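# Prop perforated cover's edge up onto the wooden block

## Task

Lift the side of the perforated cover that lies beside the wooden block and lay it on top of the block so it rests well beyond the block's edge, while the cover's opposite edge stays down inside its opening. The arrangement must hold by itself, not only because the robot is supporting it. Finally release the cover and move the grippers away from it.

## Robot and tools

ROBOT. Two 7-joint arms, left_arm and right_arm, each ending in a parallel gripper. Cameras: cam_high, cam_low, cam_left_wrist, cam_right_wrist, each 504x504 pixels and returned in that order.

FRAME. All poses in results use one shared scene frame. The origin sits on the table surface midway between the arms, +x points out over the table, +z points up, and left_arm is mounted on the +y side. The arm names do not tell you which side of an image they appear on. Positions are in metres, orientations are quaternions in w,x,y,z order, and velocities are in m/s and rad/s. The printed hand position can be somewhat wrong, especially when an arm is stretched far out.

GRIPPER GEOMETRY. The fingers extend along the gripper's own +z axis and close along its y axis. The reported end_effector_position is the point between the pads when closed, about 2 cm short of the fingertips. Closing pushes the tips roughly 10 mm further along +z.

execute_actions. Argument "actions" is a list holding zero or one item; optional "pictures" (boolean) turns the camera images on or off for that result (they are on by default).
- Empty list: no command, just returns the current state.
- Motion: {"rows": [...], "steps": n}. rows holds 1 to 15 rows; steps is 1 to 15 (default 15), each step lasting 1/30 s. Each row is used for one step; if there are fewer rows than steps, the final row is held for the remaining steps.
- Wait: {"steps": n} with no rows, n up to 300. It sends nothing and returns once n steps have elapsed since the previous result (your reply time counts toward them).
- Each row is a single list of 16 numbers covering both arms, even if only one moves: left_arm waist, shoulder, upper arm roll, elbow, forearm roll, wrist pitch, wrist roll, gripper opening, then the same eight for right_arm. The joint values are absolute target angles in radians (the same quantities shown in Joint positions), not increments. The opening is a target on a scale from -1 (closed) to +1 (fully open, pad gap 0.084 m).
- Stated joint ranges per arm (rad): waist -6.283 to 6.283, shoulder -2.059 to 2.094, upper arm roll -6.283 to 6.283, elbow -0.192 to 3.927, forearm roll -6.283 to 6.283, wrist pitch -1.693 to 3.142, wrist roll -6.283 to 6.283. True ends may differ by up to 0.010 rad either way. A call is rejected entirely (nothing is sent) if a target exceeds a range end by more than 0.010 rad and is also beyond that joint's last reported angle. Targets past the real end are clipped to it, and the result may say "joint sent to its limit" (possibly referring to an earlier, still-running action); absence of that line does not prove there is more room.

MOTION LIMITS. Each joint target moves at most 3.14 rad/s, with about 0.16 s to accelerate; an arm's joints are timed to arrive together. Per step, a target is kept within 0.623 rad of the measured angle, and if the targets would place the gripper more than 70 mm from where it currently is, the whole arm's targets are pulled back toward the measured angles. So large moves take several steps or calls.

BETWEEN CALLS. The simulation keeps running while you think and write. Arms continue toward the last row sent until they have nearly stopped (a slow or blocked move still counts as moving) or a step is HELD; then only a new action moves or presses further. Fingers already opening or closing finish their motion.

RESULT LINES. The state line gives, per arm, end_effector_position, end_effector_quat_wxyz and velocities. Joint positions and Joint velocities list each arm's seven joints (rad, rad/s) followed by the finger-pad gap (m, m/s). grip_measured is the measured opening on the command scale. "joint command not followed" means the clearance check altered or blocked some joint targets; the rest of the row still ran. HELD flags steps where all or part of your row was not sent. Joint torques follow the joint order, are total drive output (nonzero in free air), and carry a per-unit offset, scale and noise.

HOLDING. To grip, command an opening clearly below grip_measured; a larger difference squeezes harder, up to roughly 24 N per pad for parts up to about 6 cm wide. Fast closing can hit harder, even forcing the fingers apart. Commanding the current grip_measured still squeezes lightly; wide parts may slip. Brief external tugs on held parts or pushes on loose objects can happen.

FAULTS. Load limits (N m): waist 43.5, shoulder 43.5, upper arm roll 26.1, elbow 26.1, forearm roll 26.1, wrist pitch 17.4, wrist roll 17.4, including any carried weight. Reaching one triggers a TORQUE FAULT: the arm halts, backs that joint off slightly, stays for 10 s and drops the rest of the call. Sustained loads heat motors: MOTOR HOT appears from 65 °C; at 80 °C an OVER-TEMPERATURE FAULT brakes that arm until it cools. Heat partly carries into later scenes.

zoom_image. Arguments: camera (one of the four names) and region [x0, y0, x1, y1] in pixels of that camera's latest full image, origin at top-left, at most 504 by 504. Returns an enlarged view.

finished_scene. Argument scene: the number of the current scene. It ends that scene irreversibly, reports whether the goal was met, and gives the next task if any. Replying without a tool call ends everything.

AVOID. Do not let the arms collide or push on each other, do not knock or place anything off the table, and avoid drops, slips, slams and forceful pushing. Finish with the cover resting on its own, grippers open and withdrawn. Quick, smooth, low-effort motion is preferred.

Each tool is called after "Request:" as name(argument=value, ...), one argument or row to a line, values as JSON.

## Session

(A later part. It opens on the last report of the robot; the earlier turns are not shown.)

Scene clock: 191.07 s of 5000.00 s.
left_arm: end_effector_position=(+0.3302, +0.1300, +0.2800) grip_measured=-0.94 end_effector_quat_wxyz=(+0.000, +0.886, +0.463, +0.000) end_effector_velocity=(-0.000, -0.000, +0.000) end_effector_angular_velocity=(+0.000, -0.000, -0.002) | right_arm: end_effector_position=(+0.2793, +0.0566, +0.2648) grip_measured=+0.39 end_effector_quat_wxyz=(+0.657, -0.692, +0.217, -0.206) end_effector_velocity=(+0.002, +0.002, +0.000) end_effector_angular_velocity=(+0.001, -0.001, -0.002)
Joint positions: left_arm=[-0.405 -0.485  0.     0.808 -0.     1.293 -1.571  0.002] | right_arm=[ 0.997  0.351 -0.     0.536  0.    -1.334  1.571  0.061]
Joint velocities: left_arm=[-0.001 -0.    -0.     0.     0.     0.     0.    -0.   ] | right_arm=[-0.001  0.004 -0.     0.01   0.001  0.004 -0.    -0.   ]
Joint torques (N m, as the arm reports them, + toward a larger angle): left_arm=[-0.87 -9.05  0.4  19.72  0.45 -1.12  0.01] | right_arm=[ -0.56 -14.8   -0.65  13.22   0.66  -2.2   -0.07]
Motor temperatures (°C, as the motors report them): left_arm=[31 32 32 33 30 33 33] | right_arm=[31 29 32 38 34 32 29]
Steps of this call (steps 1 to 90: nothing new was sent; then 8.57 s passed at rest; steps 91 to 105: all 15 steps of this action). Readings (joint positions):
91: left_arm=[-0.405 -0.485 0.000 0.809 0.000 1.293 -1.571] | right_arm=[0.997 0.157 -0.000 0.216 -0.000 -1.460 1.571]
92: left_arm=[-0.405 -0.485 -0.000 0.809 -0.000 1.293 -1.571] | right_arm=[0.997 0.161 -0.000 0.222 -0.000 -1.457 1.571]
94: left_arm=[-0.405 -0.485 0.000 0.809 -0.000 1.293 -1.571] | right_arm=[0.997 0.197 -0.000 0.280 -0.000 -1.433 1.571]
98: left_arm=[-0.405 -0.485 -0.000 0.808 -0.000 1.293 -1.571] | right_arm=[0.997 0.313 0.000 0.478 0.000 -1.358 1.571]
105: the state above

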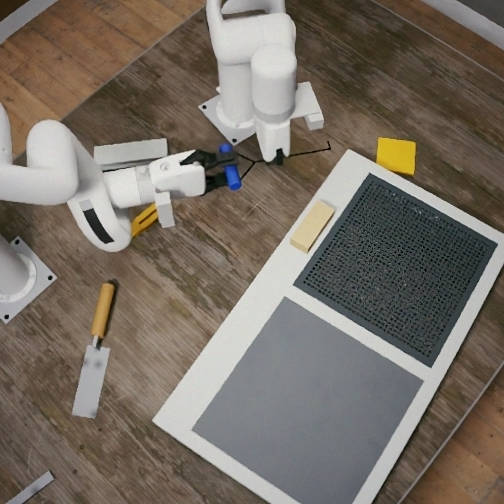

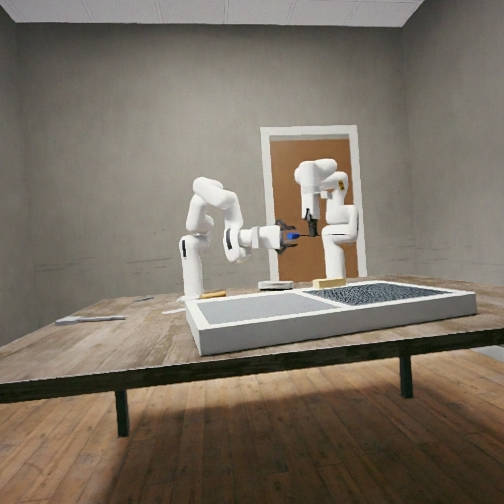

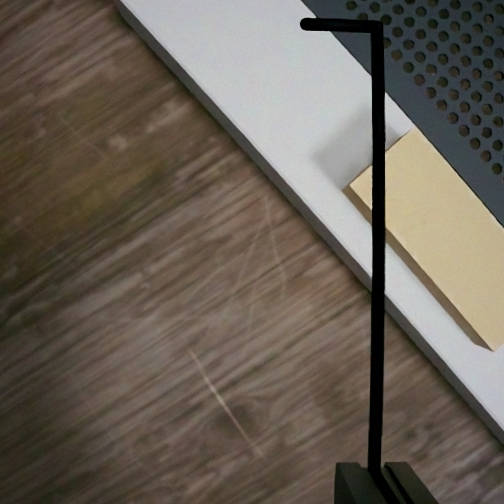

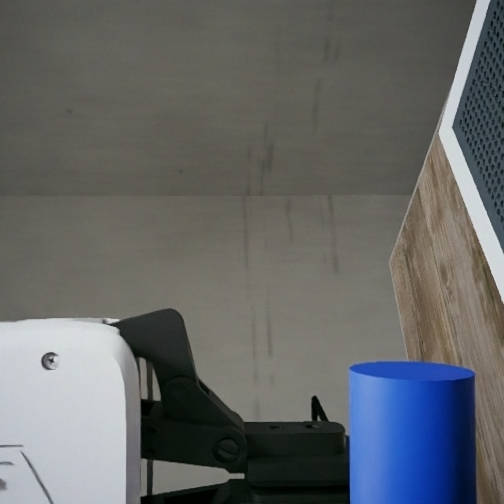

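Request:
execute_actions(
  actions=[
    {"rows":[[-0.405,-0.485,0,0.8085,0,1.293,-1.571,-1, 0.997,0.3516,0,0.539,0,-1.333,1.571,0],[-0.405,-0.485,0,0.8085,0,1.293,-1.571,-1, 0.997,0.3516,0,0.539,0,-1.333,1.571,-0.2],[-0.405,-0.485,0,0.8085,0,1.293,-1.571,-1, 0.997,0.3516,0,0.539,0,-1.333,1.571,-0.3],[-0.405,-0.485,0,0.8085,0,1.293,-1.571,-1, 0.997,0.3516,0,0.539,0,-1.333,1.571,-0.3],[-0.405,-0.485,0,0.8085,0,1.293,-1.571,-1, 0.997,0.3516,0,0.539,0,-1.333,1.571,-0.35],[-0.405,-0.485,0,0.8085,0,1.293,-1.571,-1, 0.997,0.3516,0,0.539,0,-1.333,1.571,-0.4],[-0.405,-0.485,0,0.8085,0,1.293,-1.571,-1, 0.997,0.3516,0,0.539,0,-1.333,1.571,-0.45],[-0.405,-0.485,0,0.8085,0,1.293,-1.571,-1, 0.997,0.3516,0,0.539,0,-1.333,1.571,-0.5],[-0.405,-0.485,0,0.8085,0,1.293,-1.571,-1, 0.997,0.3516,0,0.539,0,-1.333,1.571,-1]],"steps":15},
  ],
  pictures=false,
)

Request:
execute_actions(
  actions=[
    {"rows":[[-0.405,-0.485,0,0.8085,0,1.293,-1.571,-0.3, 0.997,0.3516,0,0.539,0,-1.333,1.571,-1]],"steps":8},
  ],
  pictures=false,
)

Request:
execute_actions(
  actions=[
    {"rows":[[-0.405,-0.52,0,1.0,0,1.52,-1.571,-0.3, 0.997,0.3516,0,0.539,0,-1.333,1.571,-1]],"steps":15},
  ],
)

Scene clock: 206.73 s of 5000.00 s.
left_arm: end_effector_position=(+0.3301, +0.1303, +0.2796) grip_measured=-0.94 end_effector_quat_wxyz=(-0.000, +0.886, +0.464, -0.000) end_effector_velocity=(+0.000, -0.000, +0.001) end_effector_angular_velocity=(-0.001, -0.002, -0.000) | right_arm: end_effector_position=(+0.2797, +0.0573, +0.2659) grip_measured=-0.47 end_effector_quat_wxyz=(+0.658, -0.691, +0.217, -0.206) end_effector_velocity=(+0.000, -0.000, -0.001) end_effector_angular_velocity=(-0.003, +0.001, -0.000)
Joint positions: left_arm=[-0.405 -0.485  0.     0.808  0.     1.293 -1.571  0.002] | right_arm=[ 0.997  0.351  0.     0.539 -0.    -1.334  1.571  0.023]
Joint velocities: left_arm=[ 0.    -0.001 -0.     0.002  0.     0.     0.    -0.   ] | right_arm=[-0.     0.001 -0.001 -0.001 -0.001  0.001 -0.     0.   ]
Joint torques (N m, as the arm reports them, + toward a larger angle): left_arm=[-1.07 -9.95  0.52 21.61 -0.42 -1.45 -0.04] | right_arm=[ -0.54 -13.58  -0.56  11.91   0.68  -1.08  -0.18]
Motor temperatures (°C, as the motors report them): left_arm=[31 32 32 34 30 33 33] | right_arm=[31 29 32 38 34 32 29]
Steps of this call (steps 1 to 15: the robot went on to your last target; steps 16 to 90: nothing new was sent; then 12.17 s passed at rest; steps 91 to 105: all 15 steps of this action). Readings (joint positions):
91: left_arm=[-0.405 -0.485 -0.000 0.809 0.000 1.293 -1.571] | right_arm=[0.997 0.352 0.000 0.539 0.000 -1.333 1.571]
92: left_arm=[-0.405 -0.485 0.000 0.809 0.000 1.293 -1.571] | right_arm=[0.997 0.352 -0.000 0.539 0.000 -1.333 1.571]
94: left_arm=[-0.405 -0.485 -0.000 0.808 -0.000 1.293 -1.571] | right_arm=[0.997 0.352 0.000 0.539 -0.000 -1.333 1.571]
98: left_arm=[-0.405 -0.485 0.000 0.808 0.000 1.293 -1.571] | right_arm=[0.997 0.351 -0.000 0.540 0.000 -1.334 1.571]
105: the state above

Scene clock: 207.00 s of 5000.00 s.
left_arm: end_effector_position=(+0.3303, +0.1298, +0.2804) grip_measured=-0.32 end_effector_quat_wxyz=(+0.001, +0.886, +0.463, +0.000) end_effector_velocity=(-0.001, +0.002, -0.004) end_effector_angular_velocity=(+0.007, +0.008, +0.001) | right_arm: end_effector_position=(+0.2796, +0.0572, +0.2645) grip_measured=-0.47 end_effector_quat_wxyz=(+0.657, -0.692, +0.217, -0.206) end_effector_velocity=(+0.001, +0.000, +0.004) end_effector_angular_velocity=(+0.009, -0.006, -0.002)
Joint positions: left_arm=[-0.405 -0.485 -0.     0.809 -0.     1.293 -1.571  0.03 ] | right_arm=[ 0.997  0.352  0.     0.539 -0.    -1.332  1.571  0.023]
Joint velocities: left_arm=[ 0.     0.003  0.001 -0.007  0.002  0.     0.     0.003] | right_arm=[-0.001 -0.004 -0.001  0.004  0.001 -0.003  0.    -0.   ]
Joint torques (N m, as the arm reports them, + toward a larger angle): left_arm=[-0.89 -9.03  0.45 19.6   0.42 -1.17 -0.12] | right_arm=[ -0.39 -15.2   -0.66  13.39   0.74  -2.41  -0.06]
Motor temperatures (°C, as the motors report them): left_arm=[31 32 32 34 30 33 33] | right_arm=[31 29 32 38 34 32 29]
Steps of this call (steps 1 to 8: all 8 steps of this action). Readings (joint positions):
1: left_arm=[-0.405 -0.485 0.000 0.808 0.000 1.293 -1.571] | right_arm=[0.997 0.351 0.000 0.539 0.000 -1.333 1.571]
2: left_arm=[-0.405 -0.485 -0.000 0.809 -0.000 1.293 -1.571] | right_arm=[0.997 0.352 0.000 0.539 -0.000 -1.332 1.571]
4: left_arm=[-0.405 -0.486 -0.000 0.810 -0.000 1.293 -1.571] | right_arm=[0.997 0.352 0.000 0.538 -0.000 -1.332 1.571]
8: the state above

Scene clock: 207.50 s of 5000.00 s.
left_arm: end_effector_position=(+0.3178, +0.1387, +0.3541) grip_measured=-0.32 end_effector_quat_wxyz=(-0.002, +0.886, +0.463, -0.001) end_effector_velocity=(+0.002, -0.002, +0.009) end_effector_angular_velocity=(-0.011, -0.016, -0.002) | right_arm: end_effector_position=(+0.2797, +0.0572, +0.2651) grip_measured=-0.47 end_effector_quat_wxyz=(+0.657, -0.691, +0.217, -0.206) end_effector_velocity=(+0.001, -0.000, +0.001) end_effector_angular_velocity=(+0.001, -0.001, -0.002)
Joint positions: left_arm=[-0.405 -0.519  0.     0.997 -0.     1.52  -1.571  0.03 ] | right_arm=[ 0.997  0.352  0.     0.539 -0.    -1.333  1.571  0.023]
Joint velocities: left_arm=[-0.001 -0.004 -0.     0.019  0.     0.004 -0.     0.   ] | right_arm=[-0.    -0.001 -0.001 -0.     0.002 -0.    -0.    -0.   ]
Joint torques (N m, as the arm reports them, + toward a larger angle): left_arm=[-0.38 -7.63  0.04 19.39  0.64 -1.05 -0.33] | right_arm=[ -0.68 -15.38  -0.53  13.38   0.82  -2.35  -0.04]
Motor temperatures (°C, as the motors report them): left_arm=[31 32 32 34 30 33 33] | right_arm=[31 29 32 38 34 32 29]
Steps of this call (steps 1 to 15: all 15 steps of this action). Readings (joint positions):
1: left_arm=[-0.405 -0.485 -0.000 0.809 -0.000 1.294 -1.571] | right_arm=[0.997 0.352 -0.000 0.539 -0.000 -1.332 1.571]
2: left_arm=[-0.405 -0.486 -0.000 0.814 -0.000 1.302 -1.571] | right_arm=[0.997 0.352 -0.000 0.539 -0.000 -1.333 1.571]
4: left_arm=[-0.405 -0.491 0.000 0.858 -0.000 1.364 -1.571] | right_arm=[0.997 0.352 -0.000 0.539 -0.000 -1.333 1.571]
8: left_arm=[-0.405 -0.522 -0.000 0.993 0.000 1.496 -1.571] | right_arm=[0.997 0.352 -0.000 0.539 -0.000 -1.333 1.571]
15: the state above

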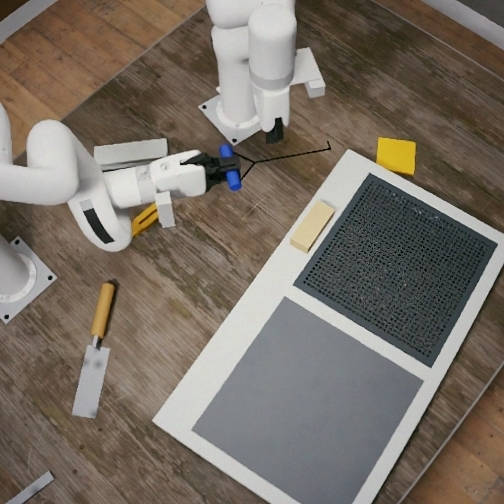

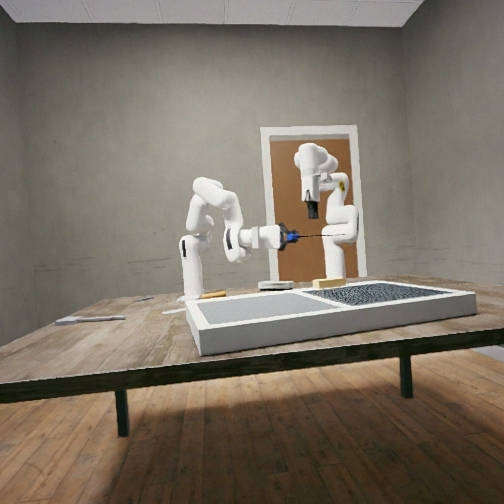

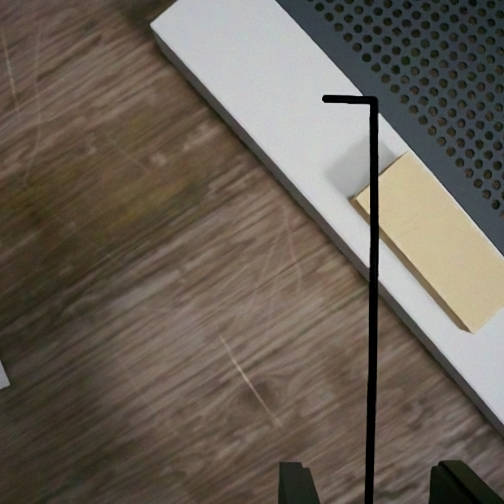

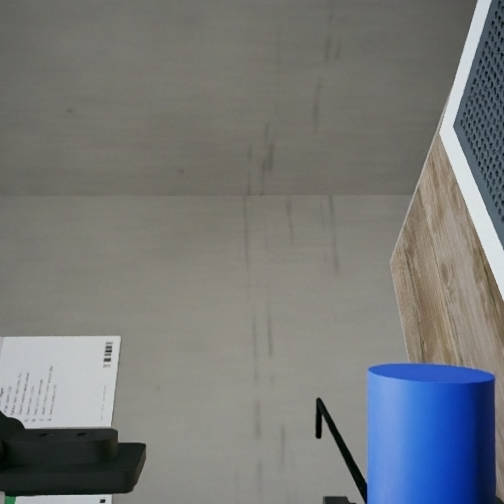

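Request:
execute_actions(
  actions=[
    {"rows":[[-0.19,-0.6,0,1.0,0,1.52,0,-0.3, 0.8,0.1715,0,0.636,0,-0.586,0,-1]],"steps":15},
  ],
  pictures=false,
)

Request:
execute_actions(
  actions=[
    {"rows":[[-0.19,-0.529,0,0.203,0,0.232,0,-1, 0.8,0.1715,0,0.636,0,-0.586,0,-1]],"steps":15},
  ],
  pictures=false,
)

Request:
execute_actions(
  actions=[
    {"steps":25},
  ],
)

Scene clock: 234.47 s of 5000.00 s.
left_arm: end_effector_position=(+0.3432, +0.2003, +0.3807) grip_measured=-0.32 end_effector_quat_wxyz=(+0.016, +0.999, +0.029, +0.035) end_effector_velocity=(+0.003, +0.016, +0.000) end_effector_angular_velocity=(+0.217, -0.097, -2.926) | right_arm: end_effector_position=(+0.3835, +0.0159, +0.2201) grip_measured=-0.47 end_effector_quat_wxyz=(-0.309, +0.850, +0.111, +0.412) end_effector_velocity=(+0.032, -0.041, -0.049) end_effector_angular_velocity=(-2.154, -1.600, +1.331)
Joint positions: left_arm=[-0.196 -0.598 -0.     1.     0.     1.52  -0.457  0.03 ] | right_arm=[ 0.809  0.181 -0.001  0.631  0.    -0.631  0.514  0.023]
Joint velocities: left_arm=[ 0.069 -0.016 -0.015 -0.011 -0.003  0.     2.992 -0.   ] | right_arm=[-0.108 -0.104  0.018  0.049 -0.004  0.515 -3.015 -0.   ]
Joint torques (N m, as the arm reports them, + toward a larger angle): left_arm=[-1.94 -5.66  0.81 18.87  0.34 -1.27 -0.19] | right_arm=[  0.62 -13.99   0.49  18.03   0.56  -3.53   0.17]
Motor temperatures (°C, as the motors report them): left_arm=[31 32 32 34 30 33 33] | right_arm=[31 29 32 37 34 32 29]
Steps of this call (steps 1 to 15: the robot went on to your last target; steps 16 to 90: nothing new was sent; then 23.47 s passed at rest; steps 91 to 105: all 15 steps of this action). Readings (joint positions):
91: left_arm=[-0.405 -0.520 -0.000 1.000 -0.000 1.520 -1.570] | right_arm=[0.997 0.351 0.000 0.539 -0.000 -1.332 1.570]
92: left_arm=[-0.403 -0.521 -0.000 1.000 -0.000 1.520 -1.562] | right_arm=[0.995 0.350 0.001 0.540 -0.000 -1.325 1.562]
94: left_arm=[-0.382 -0.528 -0.002 0.999 -0.000 1.520 -1.499] | right_arm=[0.977 0.333 0.003 0.548 -0.001 -1.261 1.499]
98: left_arm=[-0.278 -0.567 0.001 1.000 0.000 1.520 -1.168] | right_arm=[0.892 0.255 -0.001 0.593 0.000 -0.971 1.203]
105: the state above

Scene clock: 234.97 s of 5000.00 s.
left_arm: end_effector_position=(+0.3549, +0.1968, +0.2040) grip_measured=-1.00 end_effector_quat_wxyz=(+0.010, +0.985, -0.168, +0.043) end_effector_velocity=(+0.041, -0.015, -0.379) end_effector_angular_velocity=(-0.211, -0.555, -0.207) | right_arm: end_effector_position=(+0.3865, +0.0122, +0.2161) grip_measured=-0.47 end_effector_quat_wxyz=(-0.188, +0.803, +0.323, +0.465) end_effector_velocity=(+0.001, -0.000, +0.002) end_effector_angular_velocity=(-0.002, -0.006, +0.002)
Joint positions: left_arm=[-0.192 -0.553 -0.     0.518 -0.     0.984 -0.056  0.   ] | right_arm=[ 0.8    0.172  0.     0.636 -0.    -0.586  0.001  0.023]
Joint velocities: left_arm=[ 0.006  0.095  0.002 -1.231  0.    -1.919  0.215  0.   ] | right_arm=[-0.001 -0.002 -0.     0.001  0.001  0.001 -0.007 -0.   ]
Joint torques (N m, as the arm reports them, + toward a larger angle): left_arm=[-0.76 -8.05  0.45 18.74  0.33 -1.97 -0.04] | right_arm=[ -0.59 -15.24  -0.41  19.03   0.74  -2.98   0.06]
Motor temperatures (°C, as the motors report them): left_arm=[31 32 32 34 30 33 33] | right_arm=[31 29 32 37 34 32 29]
Steps of this call (steps 1 to 15: all 15 steps of this action). Readings (joint positions):
1: left_arm=[-0.194 -0.598 -0.000 1.000 -0.000 1.520 -0.359] | right_arm=[0.807 0.178 -0.000 0.632 0.000 -0.617 0.413]
2: left_arm=[-0.193 -0.598 -0.001 0.997 -0.000 1.516 -0.270] | right_arm=[0.805 0.176 0.000 0.633 -0.000 -0.606 0.317]
4: left_arm=[-0.193 -0.596 -0.001 0.958 -0.000 1.470 -0.142] | right_arm=[0.802 0.173 0.001 0.634 -0.000 -0.594 0.153]
8: left_arm=[-0.193 -0.576 -0.001 0.793 -0.000 1.315 -0.104] | right_arm=[0.801 0.172 0.001 0.635 -0.000 -0.587 0.016]
15: the state above

Scene clock: 235.80 s of 5000.00 s.
left_arm: end_effector_position=(+0.3969, +0.1801, +0.1593) grip_measured=-1.00 end_effector_quat_wxyz=(+0.048, +0.950, -0.189, +0.243) end_effector_velocity=(-0.000, +0.001, -0.001) end_effector_angular_velocity=(+0.000, +0.002, +0.002) | right_arm: end_effector_position=(+0.3867, +0.0121, +0.2162) grip_measured=-0.47 end_effector_quat_wxyz=(-0.187, +0.803, +0.323, +0.465) end_effector_velocity=(-0.000, +0.001, +0.001) end_effector_angular_velocity=(+0.001, -0.002, +0.002)
Joint positions: left_arm=[-0.19  -0.529 -0.     0.203  0.     0.232 -0.     0.   ] | right_arm=[ 0.8    0.172  0.     0.636  0.    -0.586  0.     0.023]
Joint velocities: left_arm=[ 0.001  0.     0.    -0.002 -0.    -0.001 -0.     0.   ] | right_arm=[ 0.001 -0.002  0.     0.    -0.001  0.    -0.     0.   ]
Joint torques (N m, as the arm reports them, + toward a larger angle): left_arm=[-0.74 -5.51  0.62 17.51  0.07 -1.75 -0.18] | right_arm=[ -0.35 -15.27  -0.4   19.1    0.78  -2.95   0.07]
Motor temperatures (°C, as the motors report them): left_arm=[31 32 32 34 30 33 33] | right_arm=[31 29 32 37 34 32 29]
Steps of this call (steps 1 to 25: the robot went on to your last target). Readings (joint positions):
1: left_arm=[-0.191 -0.550 -0.000 0.476 -0.000 0.915 -0.048] | right_arm=[0.800 0.172 0.000 0.636 -0.000 -0.586 0.001]
2: left_arm=[-0.191 -0.547 -0.000 0.432 -0.000 0.834 -0.040] | right_arm=[0.800 0.172 0.000 0.636 -0.000 -0.586 0.001]
4: left_arm=[-0.191 -0.539 -0.000 0.343 -0.000 0.645 -0.025] | right_arm=[0.800 0.172 0.000 0.636 -0.000 -0.586 0.000]
8: left_arm=[-0.190 -0.531 -0.000 0.230 -0.000 0.326 -0.005] | right_arm=[0.800 0.172 0.000 0.636 -0.000 -0.586 0.000]
25: the state above

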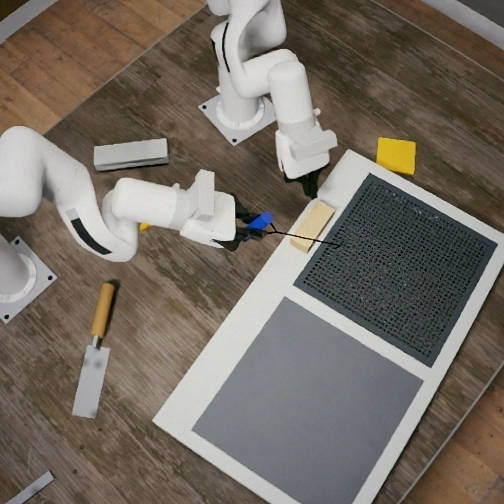

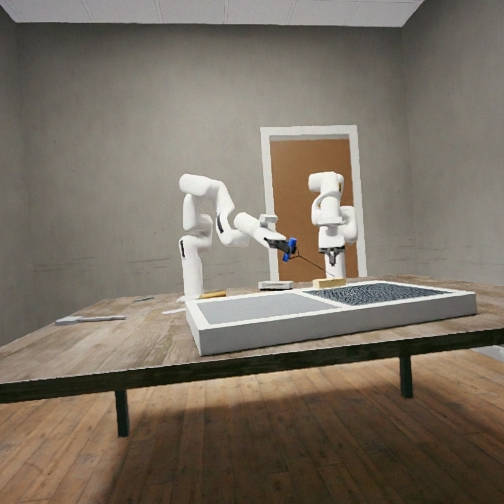

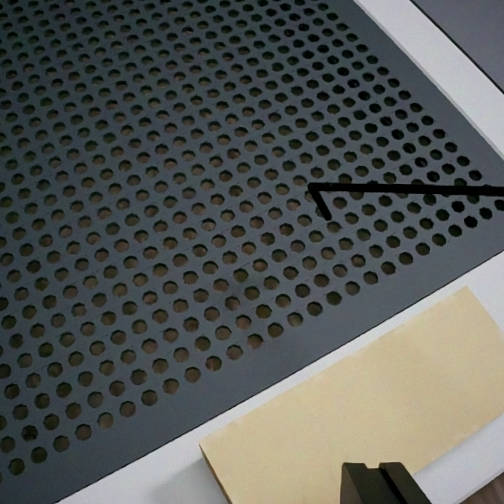

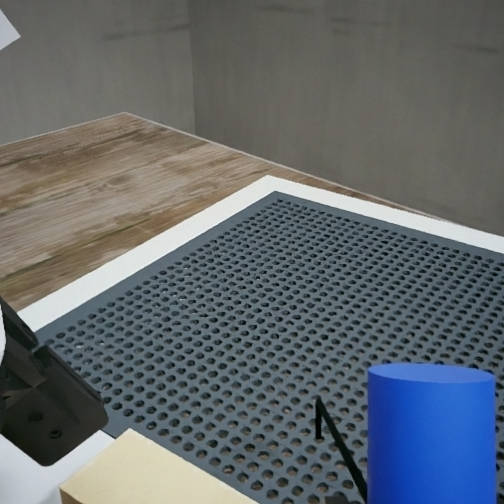

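Request:
execute_actions(
  actions=[
    {"rows":[[-0.19,-0.529,0,0.203,0,0.232,0,-1, 0.818,0.2812,0,0.7128,0,-0.6184,0,-1]],"steps":15},
  ],
)

Scene clock: 257.03 s of 5000.00 s.
left_arm: end_effector_position=(+0.3968, +0.1802, +0.1592) grip_measured=-1.00 end_effector_quat_wxyz=(+0.048, +0.950, -0.189, +0.243) end_effector_velocity=(+0.000, +0.000, +0.000) end_effector_angular_velocity=(+0.000, +0.000, +0.001) | right_arm: end_effector_position=(+0.3944, +0.0342, +0.1965) grip_measured=-0.47 end_effector_quat_wxyz=(-0.191, +0.800, +0.330, +0.464) end_effector_velocity=(-0.002, +0.001, -0.002) end_effector_angular_velocity=(-0.004, +0.004, +0.005)
Joint positions: left_arm=[-0.19  -0.529  0.     0.203 -0.     0.232 -0.     0.   ] | right_arm=[ 0.818  0.28  -0.     0.713  0.    -0.618  0.     0.023]
Joint velocities: left_arm=[ 0.001  0.     0.     0.     0.     0.001 -0.     0.   ] | right_arm=[ 0.002  0.002  0.002 -0.002 -0.001  0.002 -0.    -0.   ]
Joint torques (N m, as the arm reports them, + toward a larger angle): left_arm=[ 0.22 -5.92  0.81 17.59  0.14 -1.7  -0.18] | right_arm=[ -0.59 -16.77  -0.46  18.55   0.67  -2.98   0.07]
Motor temperatures (°C, as the motors report them): left_arm=[31 32 32 34 30 33 33] | right_arm=[31 29 32 38 34 32 29]
Steps of this call (steps 1 to 15: the robot went on to your last target; steps 16 to 90: nothing new was sent; then 17.73 s passed at rest; steps 91 to 105: all 15 steps of this action). Readings (joint positions):
91: left_arm=[-0.190 -0.529 -0.000 0.203 -0.000 0.232 -0.000] | right_arm=[0.800 0.172 -0.000 0.636 0.000 -0.586 -0.000]
92: left_arm=[-0.190 -0.529 0.000 0.203 -0.000 0.232 -0.000] | right_arm=[0.801 0.178 -0.000 0.641 0.000 -0.589 0.000]
94: left_arm=[-0.190 -0.529 0.000 0.203 0.000 0.232 -0.000] | right_arm=[0.808 0.224 -0.001 0.676 0.000 -0.603 0.000]
98: left_arm=[-0.190 -0.529 -0.000 0.203 0.000 0.232 0.000] | right_arm=[0.818 0.279 0.001 0.708 -0.000 -0.616 -0.000]
105: the state above

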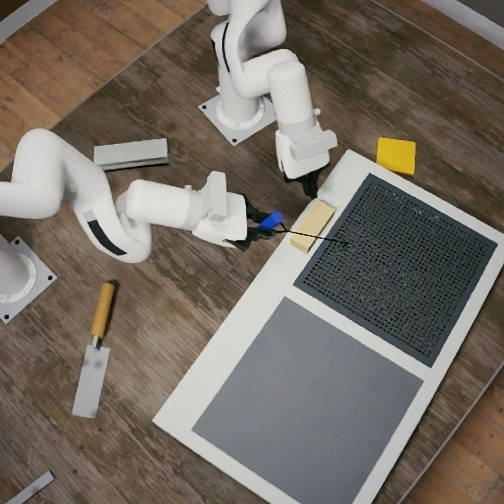

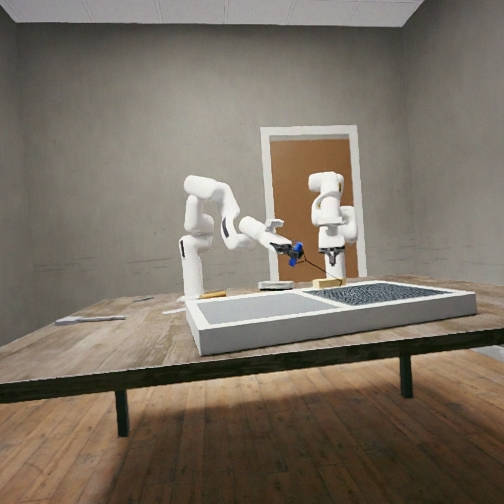

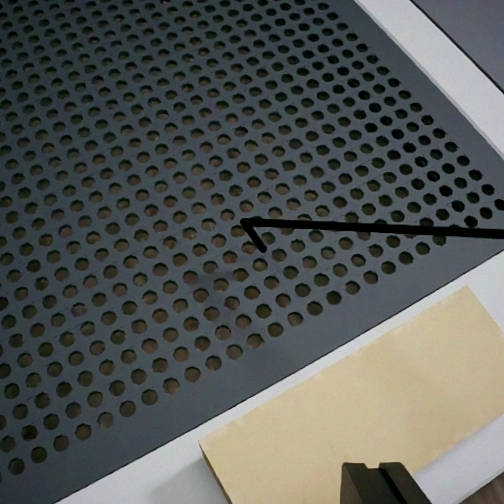

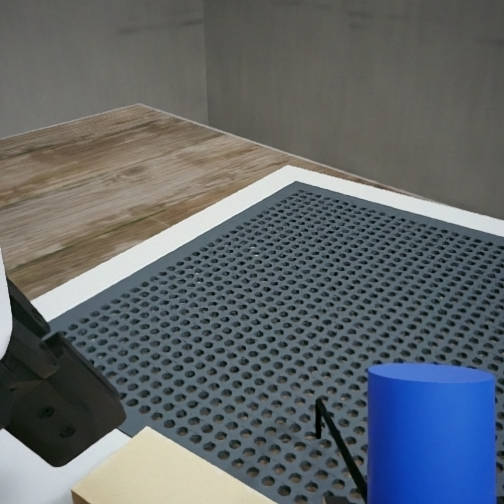

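Request:
zoom_image(
  camera="cam_low",
  region=[280, 240, 400, 310],
)

Request:
zoom_image(
  camera="cam_right_wrist",
  region=[220, 364, 380, 504],
)

Region (280, 240, 400, 310) of cam_low's 504x504 image, scaled by 4.200, with more detail than that image has; it fills the top 294 rows of this view, and the rest is white.

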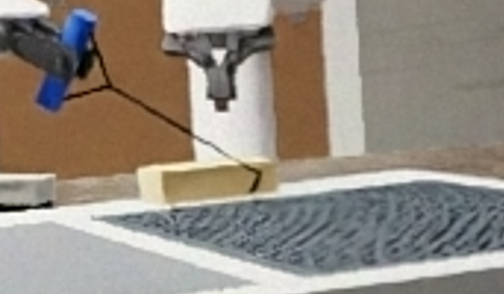

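Region (220, 364, 380, 504) of cam_right_wrist's 504x504 image, scaled by 3.150, with more detail than that image has; it fills the top 441 rows of this view, and the rest is white.

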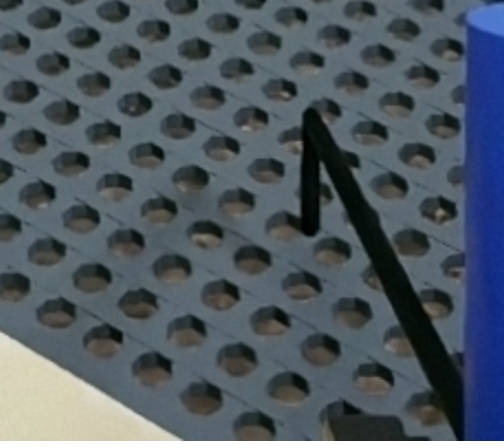

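Request:
execute_actions(
  actions=[
    {"rows":[[-0.19,-0.529,0,0.203,0,0.232,0,-1, 0.818,0.305,0,0.7138,0,-0.6412,0,-1]],"steps":15},
  ],
)

Request:
zoom_image(
  camera="cam_right_wrist",
  region=[220, 364, 380, 504],
)

Request:
zoom_image(
  camera="cam_left_wrist",
  region=[180, 190, 340, 350],
)

Scene clock: 273.70 s of 5000.00 s.
left_arm: end_effector_position=(+0.3968, +0.1802, +0.1592) grip_measured=-1.00 end_effector_quat_wxyz=(+0.048, +0.950, -0.189, +0.243) end_effector_velocity=(-0.000, -0.000, -0.000) end_effector_angular_velocity=(-0.000, +0.000, +0.000) | right_arm: end_effector_position=(+0.3942, +0.0343, +0.1882) grip_measured=-0.47 end_effector_quat_wxyz=(-0.191, +0.800, +0.330, +0.463) end_effector_velocity=(-0.001, +0.000, -0.002) end_effector_angular_velocity=(-0.002, +0.003, +0.001)
Joint positions: left_arm=[-0.19  -0.529 -0.     0.203  0.     0.232  0.     0.   ] | right_arm=[ 0.818  0.305 -0.     0.714  0.    -0.641  0.     0.023]
Joint velocities: left_arm=[-0.     0.001 -0.    -0.    -0.    -0.001 -0.     0.   ] | right_arm=[ 0.001  0.002  0.001 -0.001 -0.     0.     0.     0.   ]
Joint torques (N m, as the arm reports them, + toward a larger angle): left_arm=[-0.54 -6.56  0.25 17.41  0.29 -1.86 -0.26] | right_arm=[ -0.5  -17.04  -0.55  18.23   0.69  -2.94   0.14]
Motor temperatures (°C, as the motors report them): left_arm=[31 32 32 34 30 33 33] | right_arm=[31 29 32 39 34 32 29]
Steps of this call (steps 1 to 15: the robot went on to your last target; steps 16 to 90: nothing new was sent; then 13.17 s passed at rest; steps 91 to 105: all 15 steps of this action). Readings (joint positions):
91: left_arm=[-0.190 -0.529 0.000 0.203 0.000 0.232 -0.000] | right_arm=[0.818 0.282 -0.000 0.713 -0.000 -0.619 -0.000]
92: left_arm=[-0.190 -0.529 -0.000 0.203 0.000 0.232 -0.000] | right_arm=[0.818 0.285 -0.000 0.714 -0.000 -0.624 0.000]
94: left_arm=[-0.190 -0.529 0.000 0.203 0.000 0.232 0.000] | right_arm=[0.818 0.297 -0.000 0.714 0.000 -0.634 0.000]
98: left_arm=[-0.190 -0.529 -0.000 0.203 0.000 0.232 0.000] | right_arm=[0.818 0.305 0.000 0.713 -0.000 -0.640 -0.000]
105: the state above

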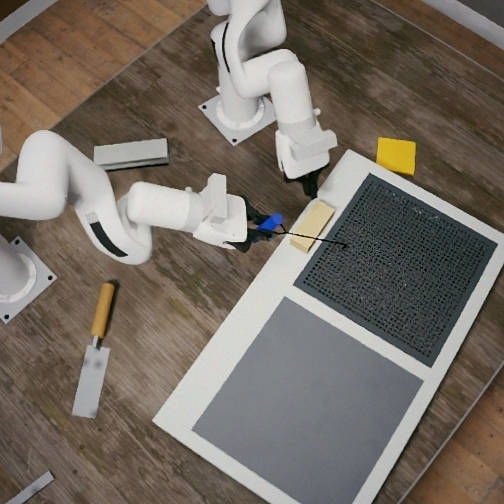

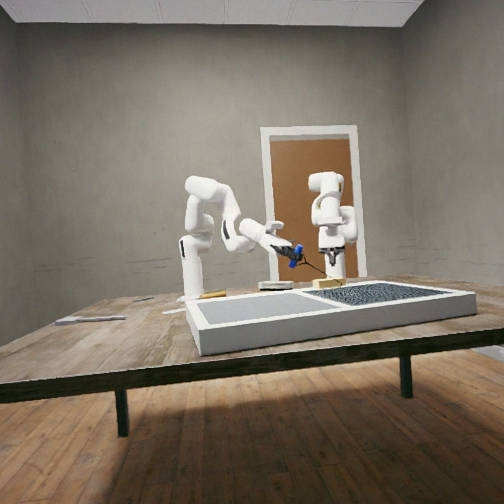

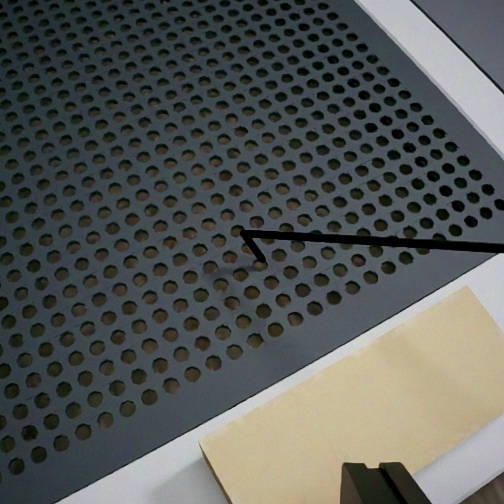

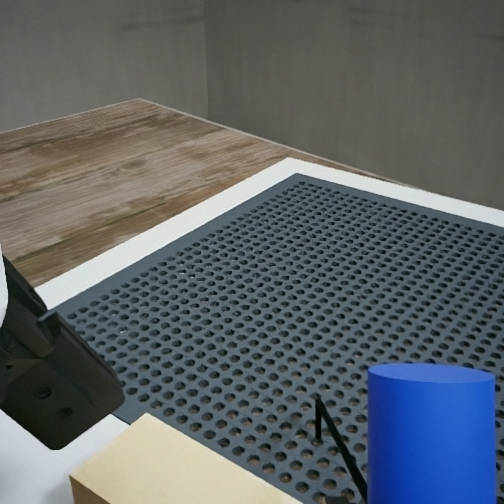

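Region (220, 364, 380, 504) of cam_right_wrist's 504x504 image, scaled by 3.150, with more detail than that image has; it fills the top 441 rows of this view, and the rest is white.

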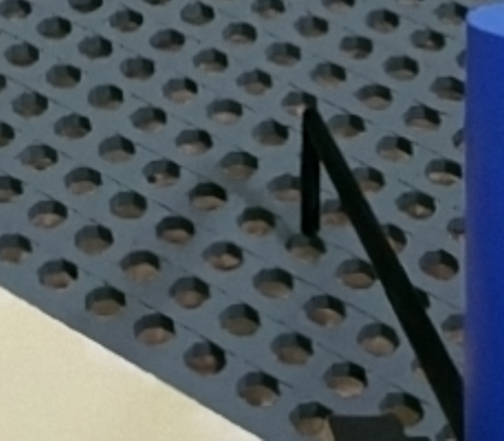

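Region (180, 190, 340, 350) of cam_left_wrist's 504x504 image, scaled by 3.150, with more detail than that image has.

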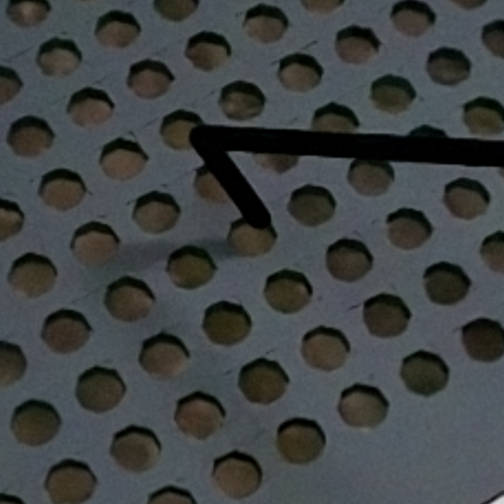

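Request:
execute_actions(
  actions=[
    {"rows":[[-0.19,-0.529,0,0.203,0,0.232,0,-1, 0.819,0.3215,0,0.7218,0,-0.6497,0,-1]],"steps":15},
  ],
)

Request:
zoom_image(
  camera="cam_right_wrist",
  region=[220, 364, 380, 504],
)

Request:
zoom_image(
  camera="cam_left_wrist",
  region=[180, 190, 340, 350],
)

Scene clock: 285.27 s of 5000.00 s.
left_arm: end_effector_position=(+0.3968, +0.1802, +0.1592) grip_measured=-1.00 end_effector_quat_wxyz=(+0.048, +0.950, -0.189, +0.243) end_effector_velocity=(-0.000, -0.000, -0.000) end_effector_angular_velocity=(+0.001, +0.001, -0.001) | right_arm: end_effector_position=(+0.3951, +0.0361, +0.1840) grip_measured=-0.47 end_effector_quat_wxyz=(-0.192, +0.800, +0.331, +0.463) end_effector_velocity=(-0.000, -0.000, -0.001) end_effector_angular_velocity=(-0.001, +0.001, -0.000)
Joint positions: left_arm=[-0.19  -0.529  0.     0.203  0.     0.232  0.     0.   ] | right_arm=[ 0.819  0.321 -0.     0.722  0.    -0.65   0.     0.023]
Joint velocities: left_arm=[-0.001 -0.001 -0.    -0.     0.     0.002  0.     0.   ] | right_arm=[ 0.     0.002 -0.001 -0.001 -0.    -0.001 -0.    -0.   ]
Joint torques (N m, as the arm reports them, + toward a larger angle): left_arm=[-0.46 -5.95  0.49 17.26  0.23 -1.9  -0.37] | right_arm=[ -0.47 -17.22  -0.53  17.94   0.71  -2.91   0.04]
Motor temperatures (°C, as the motors report them): left_arm=[31 32 32 34 30 33 33] | right_arm=[31 29 32 39 34 32 29]
Steps of this call (steps 1 to 15: the robot went on to your last target; steps 16 to 90: nothing new was sent; then 8.07 s passed at rest; steps 91 to 105: all 15 steps of this action). Readings (joint positions):
91: left_arm=[-0.190 -0.529 -0.000 0.203 -0.000 0.232 -0.000] | right_arm=[0.818 0.305 -0.000 0.714 -0.000 -0.641 0.000]
92: left_arm=[-0.190 -0.529 0.000 0.203 0.000 0.232 0.000] | right_arm=[0.818 0.308 -0.000 0.716 0.000 -0.643 0.000]
94: left_arm=[-0.190 -0.529 0.000 0.203 -0.000 0.232 -0.000] | right_arm=[0.819 0.316 -0.000 0.720 0.000 -0.647 0.000]
98: left_arm=[-0.190 -0.529 0.000 0.203 -0.000 0.232 0.000] | right_arm=[0.819 0.321 0.000 0.721 -0.000 -0.649 -0.000]
105: the state above

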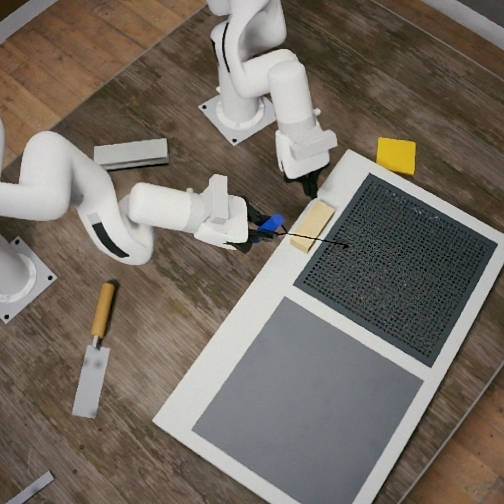

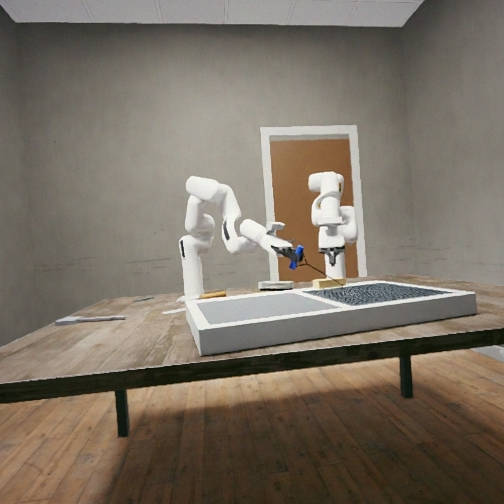

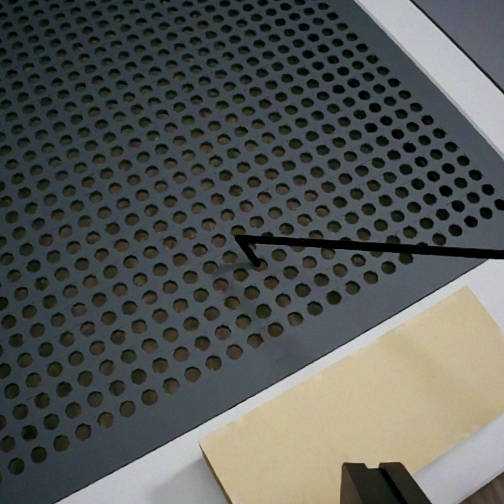

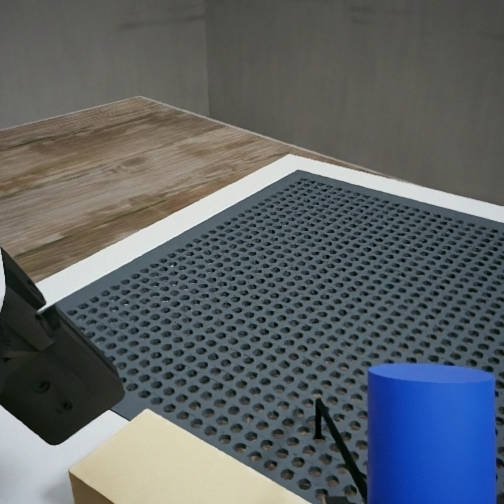

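Region (220, 364, 380, 504) of cam_right_wrist's 504x504 image, scaled by 3.150, with more detail than that image has; it fills the top 441 rows of this view, and the rest is white.

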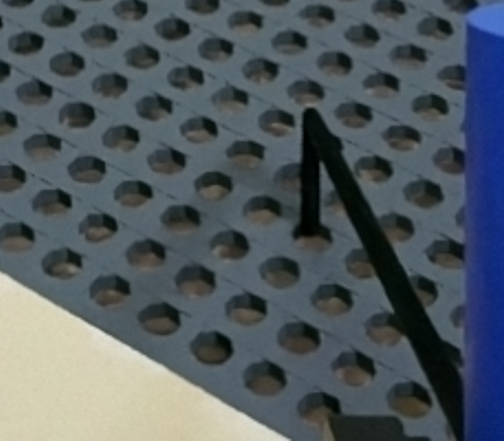

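Region (180, 190, 340, 350) of cam_left_wrist's 504x504 image, scaled by 3.150, with more detail than that image has.

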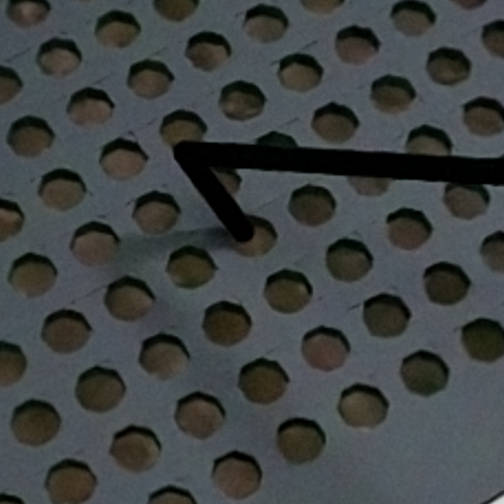

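Request:
execute_actions(
  actions=[
    {"rows":[[-0.19,-0.529,0,0.203,0,0.232,0,-1, 0.8187,0.32,0,0.7192,0,-0.6508,0,-1],[-0.19,-0.529,0,0.203,0,0.232,0,-1, 0.8187,0.32,0,0.7192,0,-0.6508,0,-1],[-0.19,-0.529,0,0.203,0,0.232,0,-1, 0.8187,0.323,0,0.716,0,-0.657,0,-1],[-0.19,-0.529,0,0.203,0,0.232,0,-1, 0.8187,0.323,0,0.716,0,-0.657,0,-1],[-0.19,-0.529,0,0.203,0,0.232,0,-1, 0.8187,0.3263,0,0.7128,0,-0.6635,0,-1],[-0.19,-0.529,0,0.203,0,0.232,0,-1, 0.8187,0.3263,0,0.7128,0,-0.6635,0,-1],[-0.19,-0.529,0,0.203,0,0.232,0,-1, 0.8187,0.3294,0,0.7097,0,-0.6697,0,-1],[-0.19,-0.529,0,0.203,0,0.232,0,-1, 0.8187,0.3325,0,0.7065,0,-0.676,0,-1],[-0.19,-0.529,0,0.203,0,0.232,0,-1, 0.8187,0.3357,0,0.7033,0,-0.6824,0,-1]],"steps":15},
  ],
)

Request:
zoom_image(
  camera="cam_right_wrist",
  region=[220, 364, 380, 504],
)

Request:
zoom_image(
  camera="cam_left_wrist",
  region=[180, 190, 340, 350],
)

Scene clock: 303.70 s of 5000.00 s.
left_arm: end_effector_position=(+0.3968, +0.1802, +0.1592) grip_measured=-1.00 end_effector_quat_wxyz=(+0.048, +0.950, -0.189, +0.243) end_effector_velocity=(+0.000, +0.000, +0.000) end_effector_angular_velocity=(+0.000, -0.000, +0.001) | right_arm: end_effector_position=(+0.3911, +0.0319, +0.1752) grip_measured=-0.47 end_effector_quat_wxyz=(-0.191, +0.800, +0.331, +0.463) end_effector_velocity=(+0.001, +0.001, +0.003) end_effector_angular_velocity=(+0.009, -0.009, +0.001)
Joint positions: left_arm=[-0.19  -0.529 -0.     0.203  0.     0.232 -0.     0.   ] | right_arm=[ 0.819  0.336  0.     0.703 -0.    -0.681 -0.     0.023]
Joint velocities: left_arm=[ 0.001  0.001  0.     0.     0.001 -0.     0.     0.   ] | right_arm=[-0.001  0.004  0.001  0.004 -0.001 -0.013  0.    -0.   ]
Joint torques (N m, as the arm reports them, + toward a larger angle): left_arm=[-0.68 -6.04  0.4  17.93 -0.2  -1.67 -0.2 ] | right_arm=[ -0.67 -17.41  -0.55  17.43   0.7   -3.06   0.06]
Motor temperatures (°C, as the motors report them): left_arm=[31 32 32 34 30 33 33] | right_arm=[31 30 32 39 34 32 29]
Steps of this call (steps 1 to 15: the robot went on to your last target; steps 16 to 90: nothing new was sent; then 14.93 s passed at rest; steps 91 to 105: all 15 steps of this action). Readings (joint positions):
91: left_arm=[-0.190 -0.529 0.000 0.203 0.000 0.232 -0.000] | right_arm=[0.819 0.321 0.000 0.722 0.000 -0.650 0.000]
92: left_arm=[-0.190 -0.529 0.000 0.203 -0.000 0.232 -0.000] | right_arm=[0.819 0.321 0.000 0.721 -0.000 -0.650 -0.000]
94: left_arm=[-0.190 -0.529 -0.000 0.203 0.000 0.232 0.000] | right_arm=[0.819 0.321 0.000 0.719 -0.000 -0.652 0.000]
98: left_arm=[-0.190 -0.529 -0.000 0.203 -0.000 0.232 -0.000] | right_arm=[0.819 0.326 -0.000 0.713 0.000 -0.663 0.000]
105: the state above

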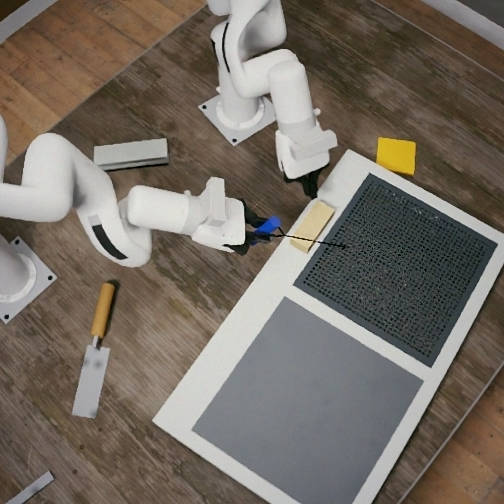

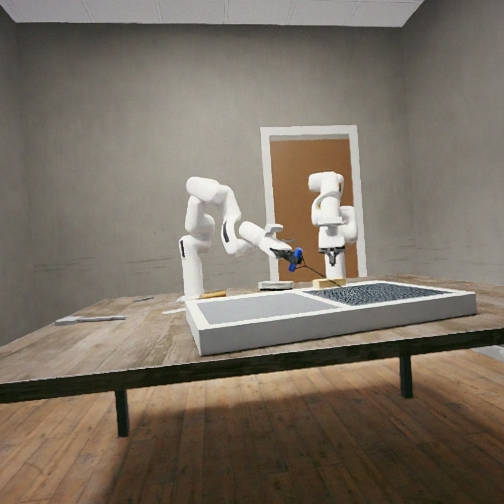

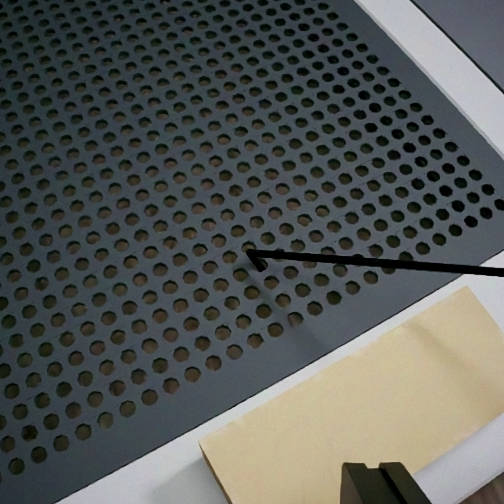

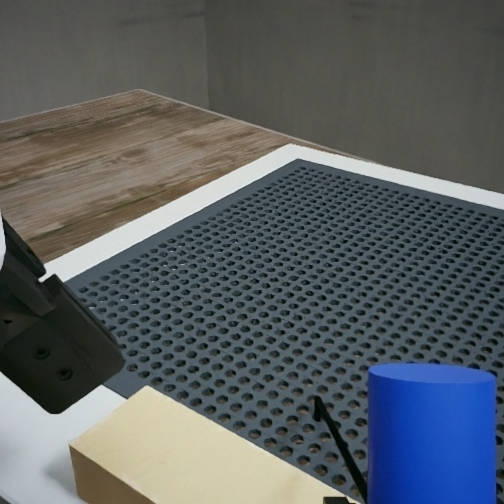

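Region (220, 364, 380, 504) of cam_right_wrist's 504x504 image, scaled by 3.150, with more detail than that image has; it fills the top 441 rows of this view, and the rest is white.

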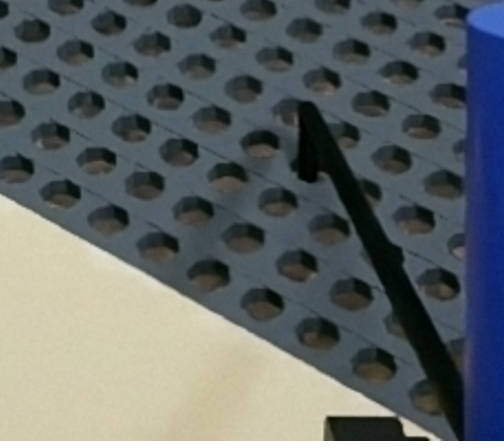

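Region (180, 190, 340, 350) of cam_left_wrist's 504x504 image, scaled by 3.150, with more detail than that image has.

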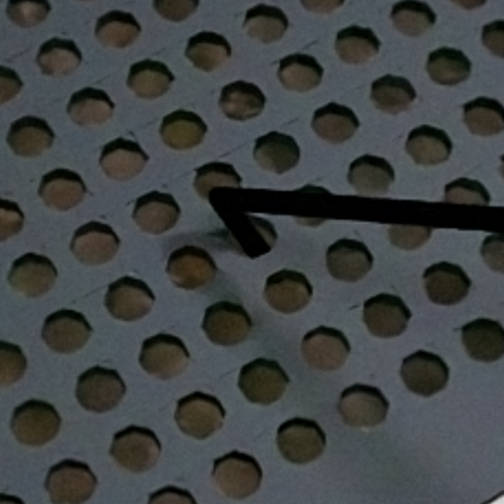

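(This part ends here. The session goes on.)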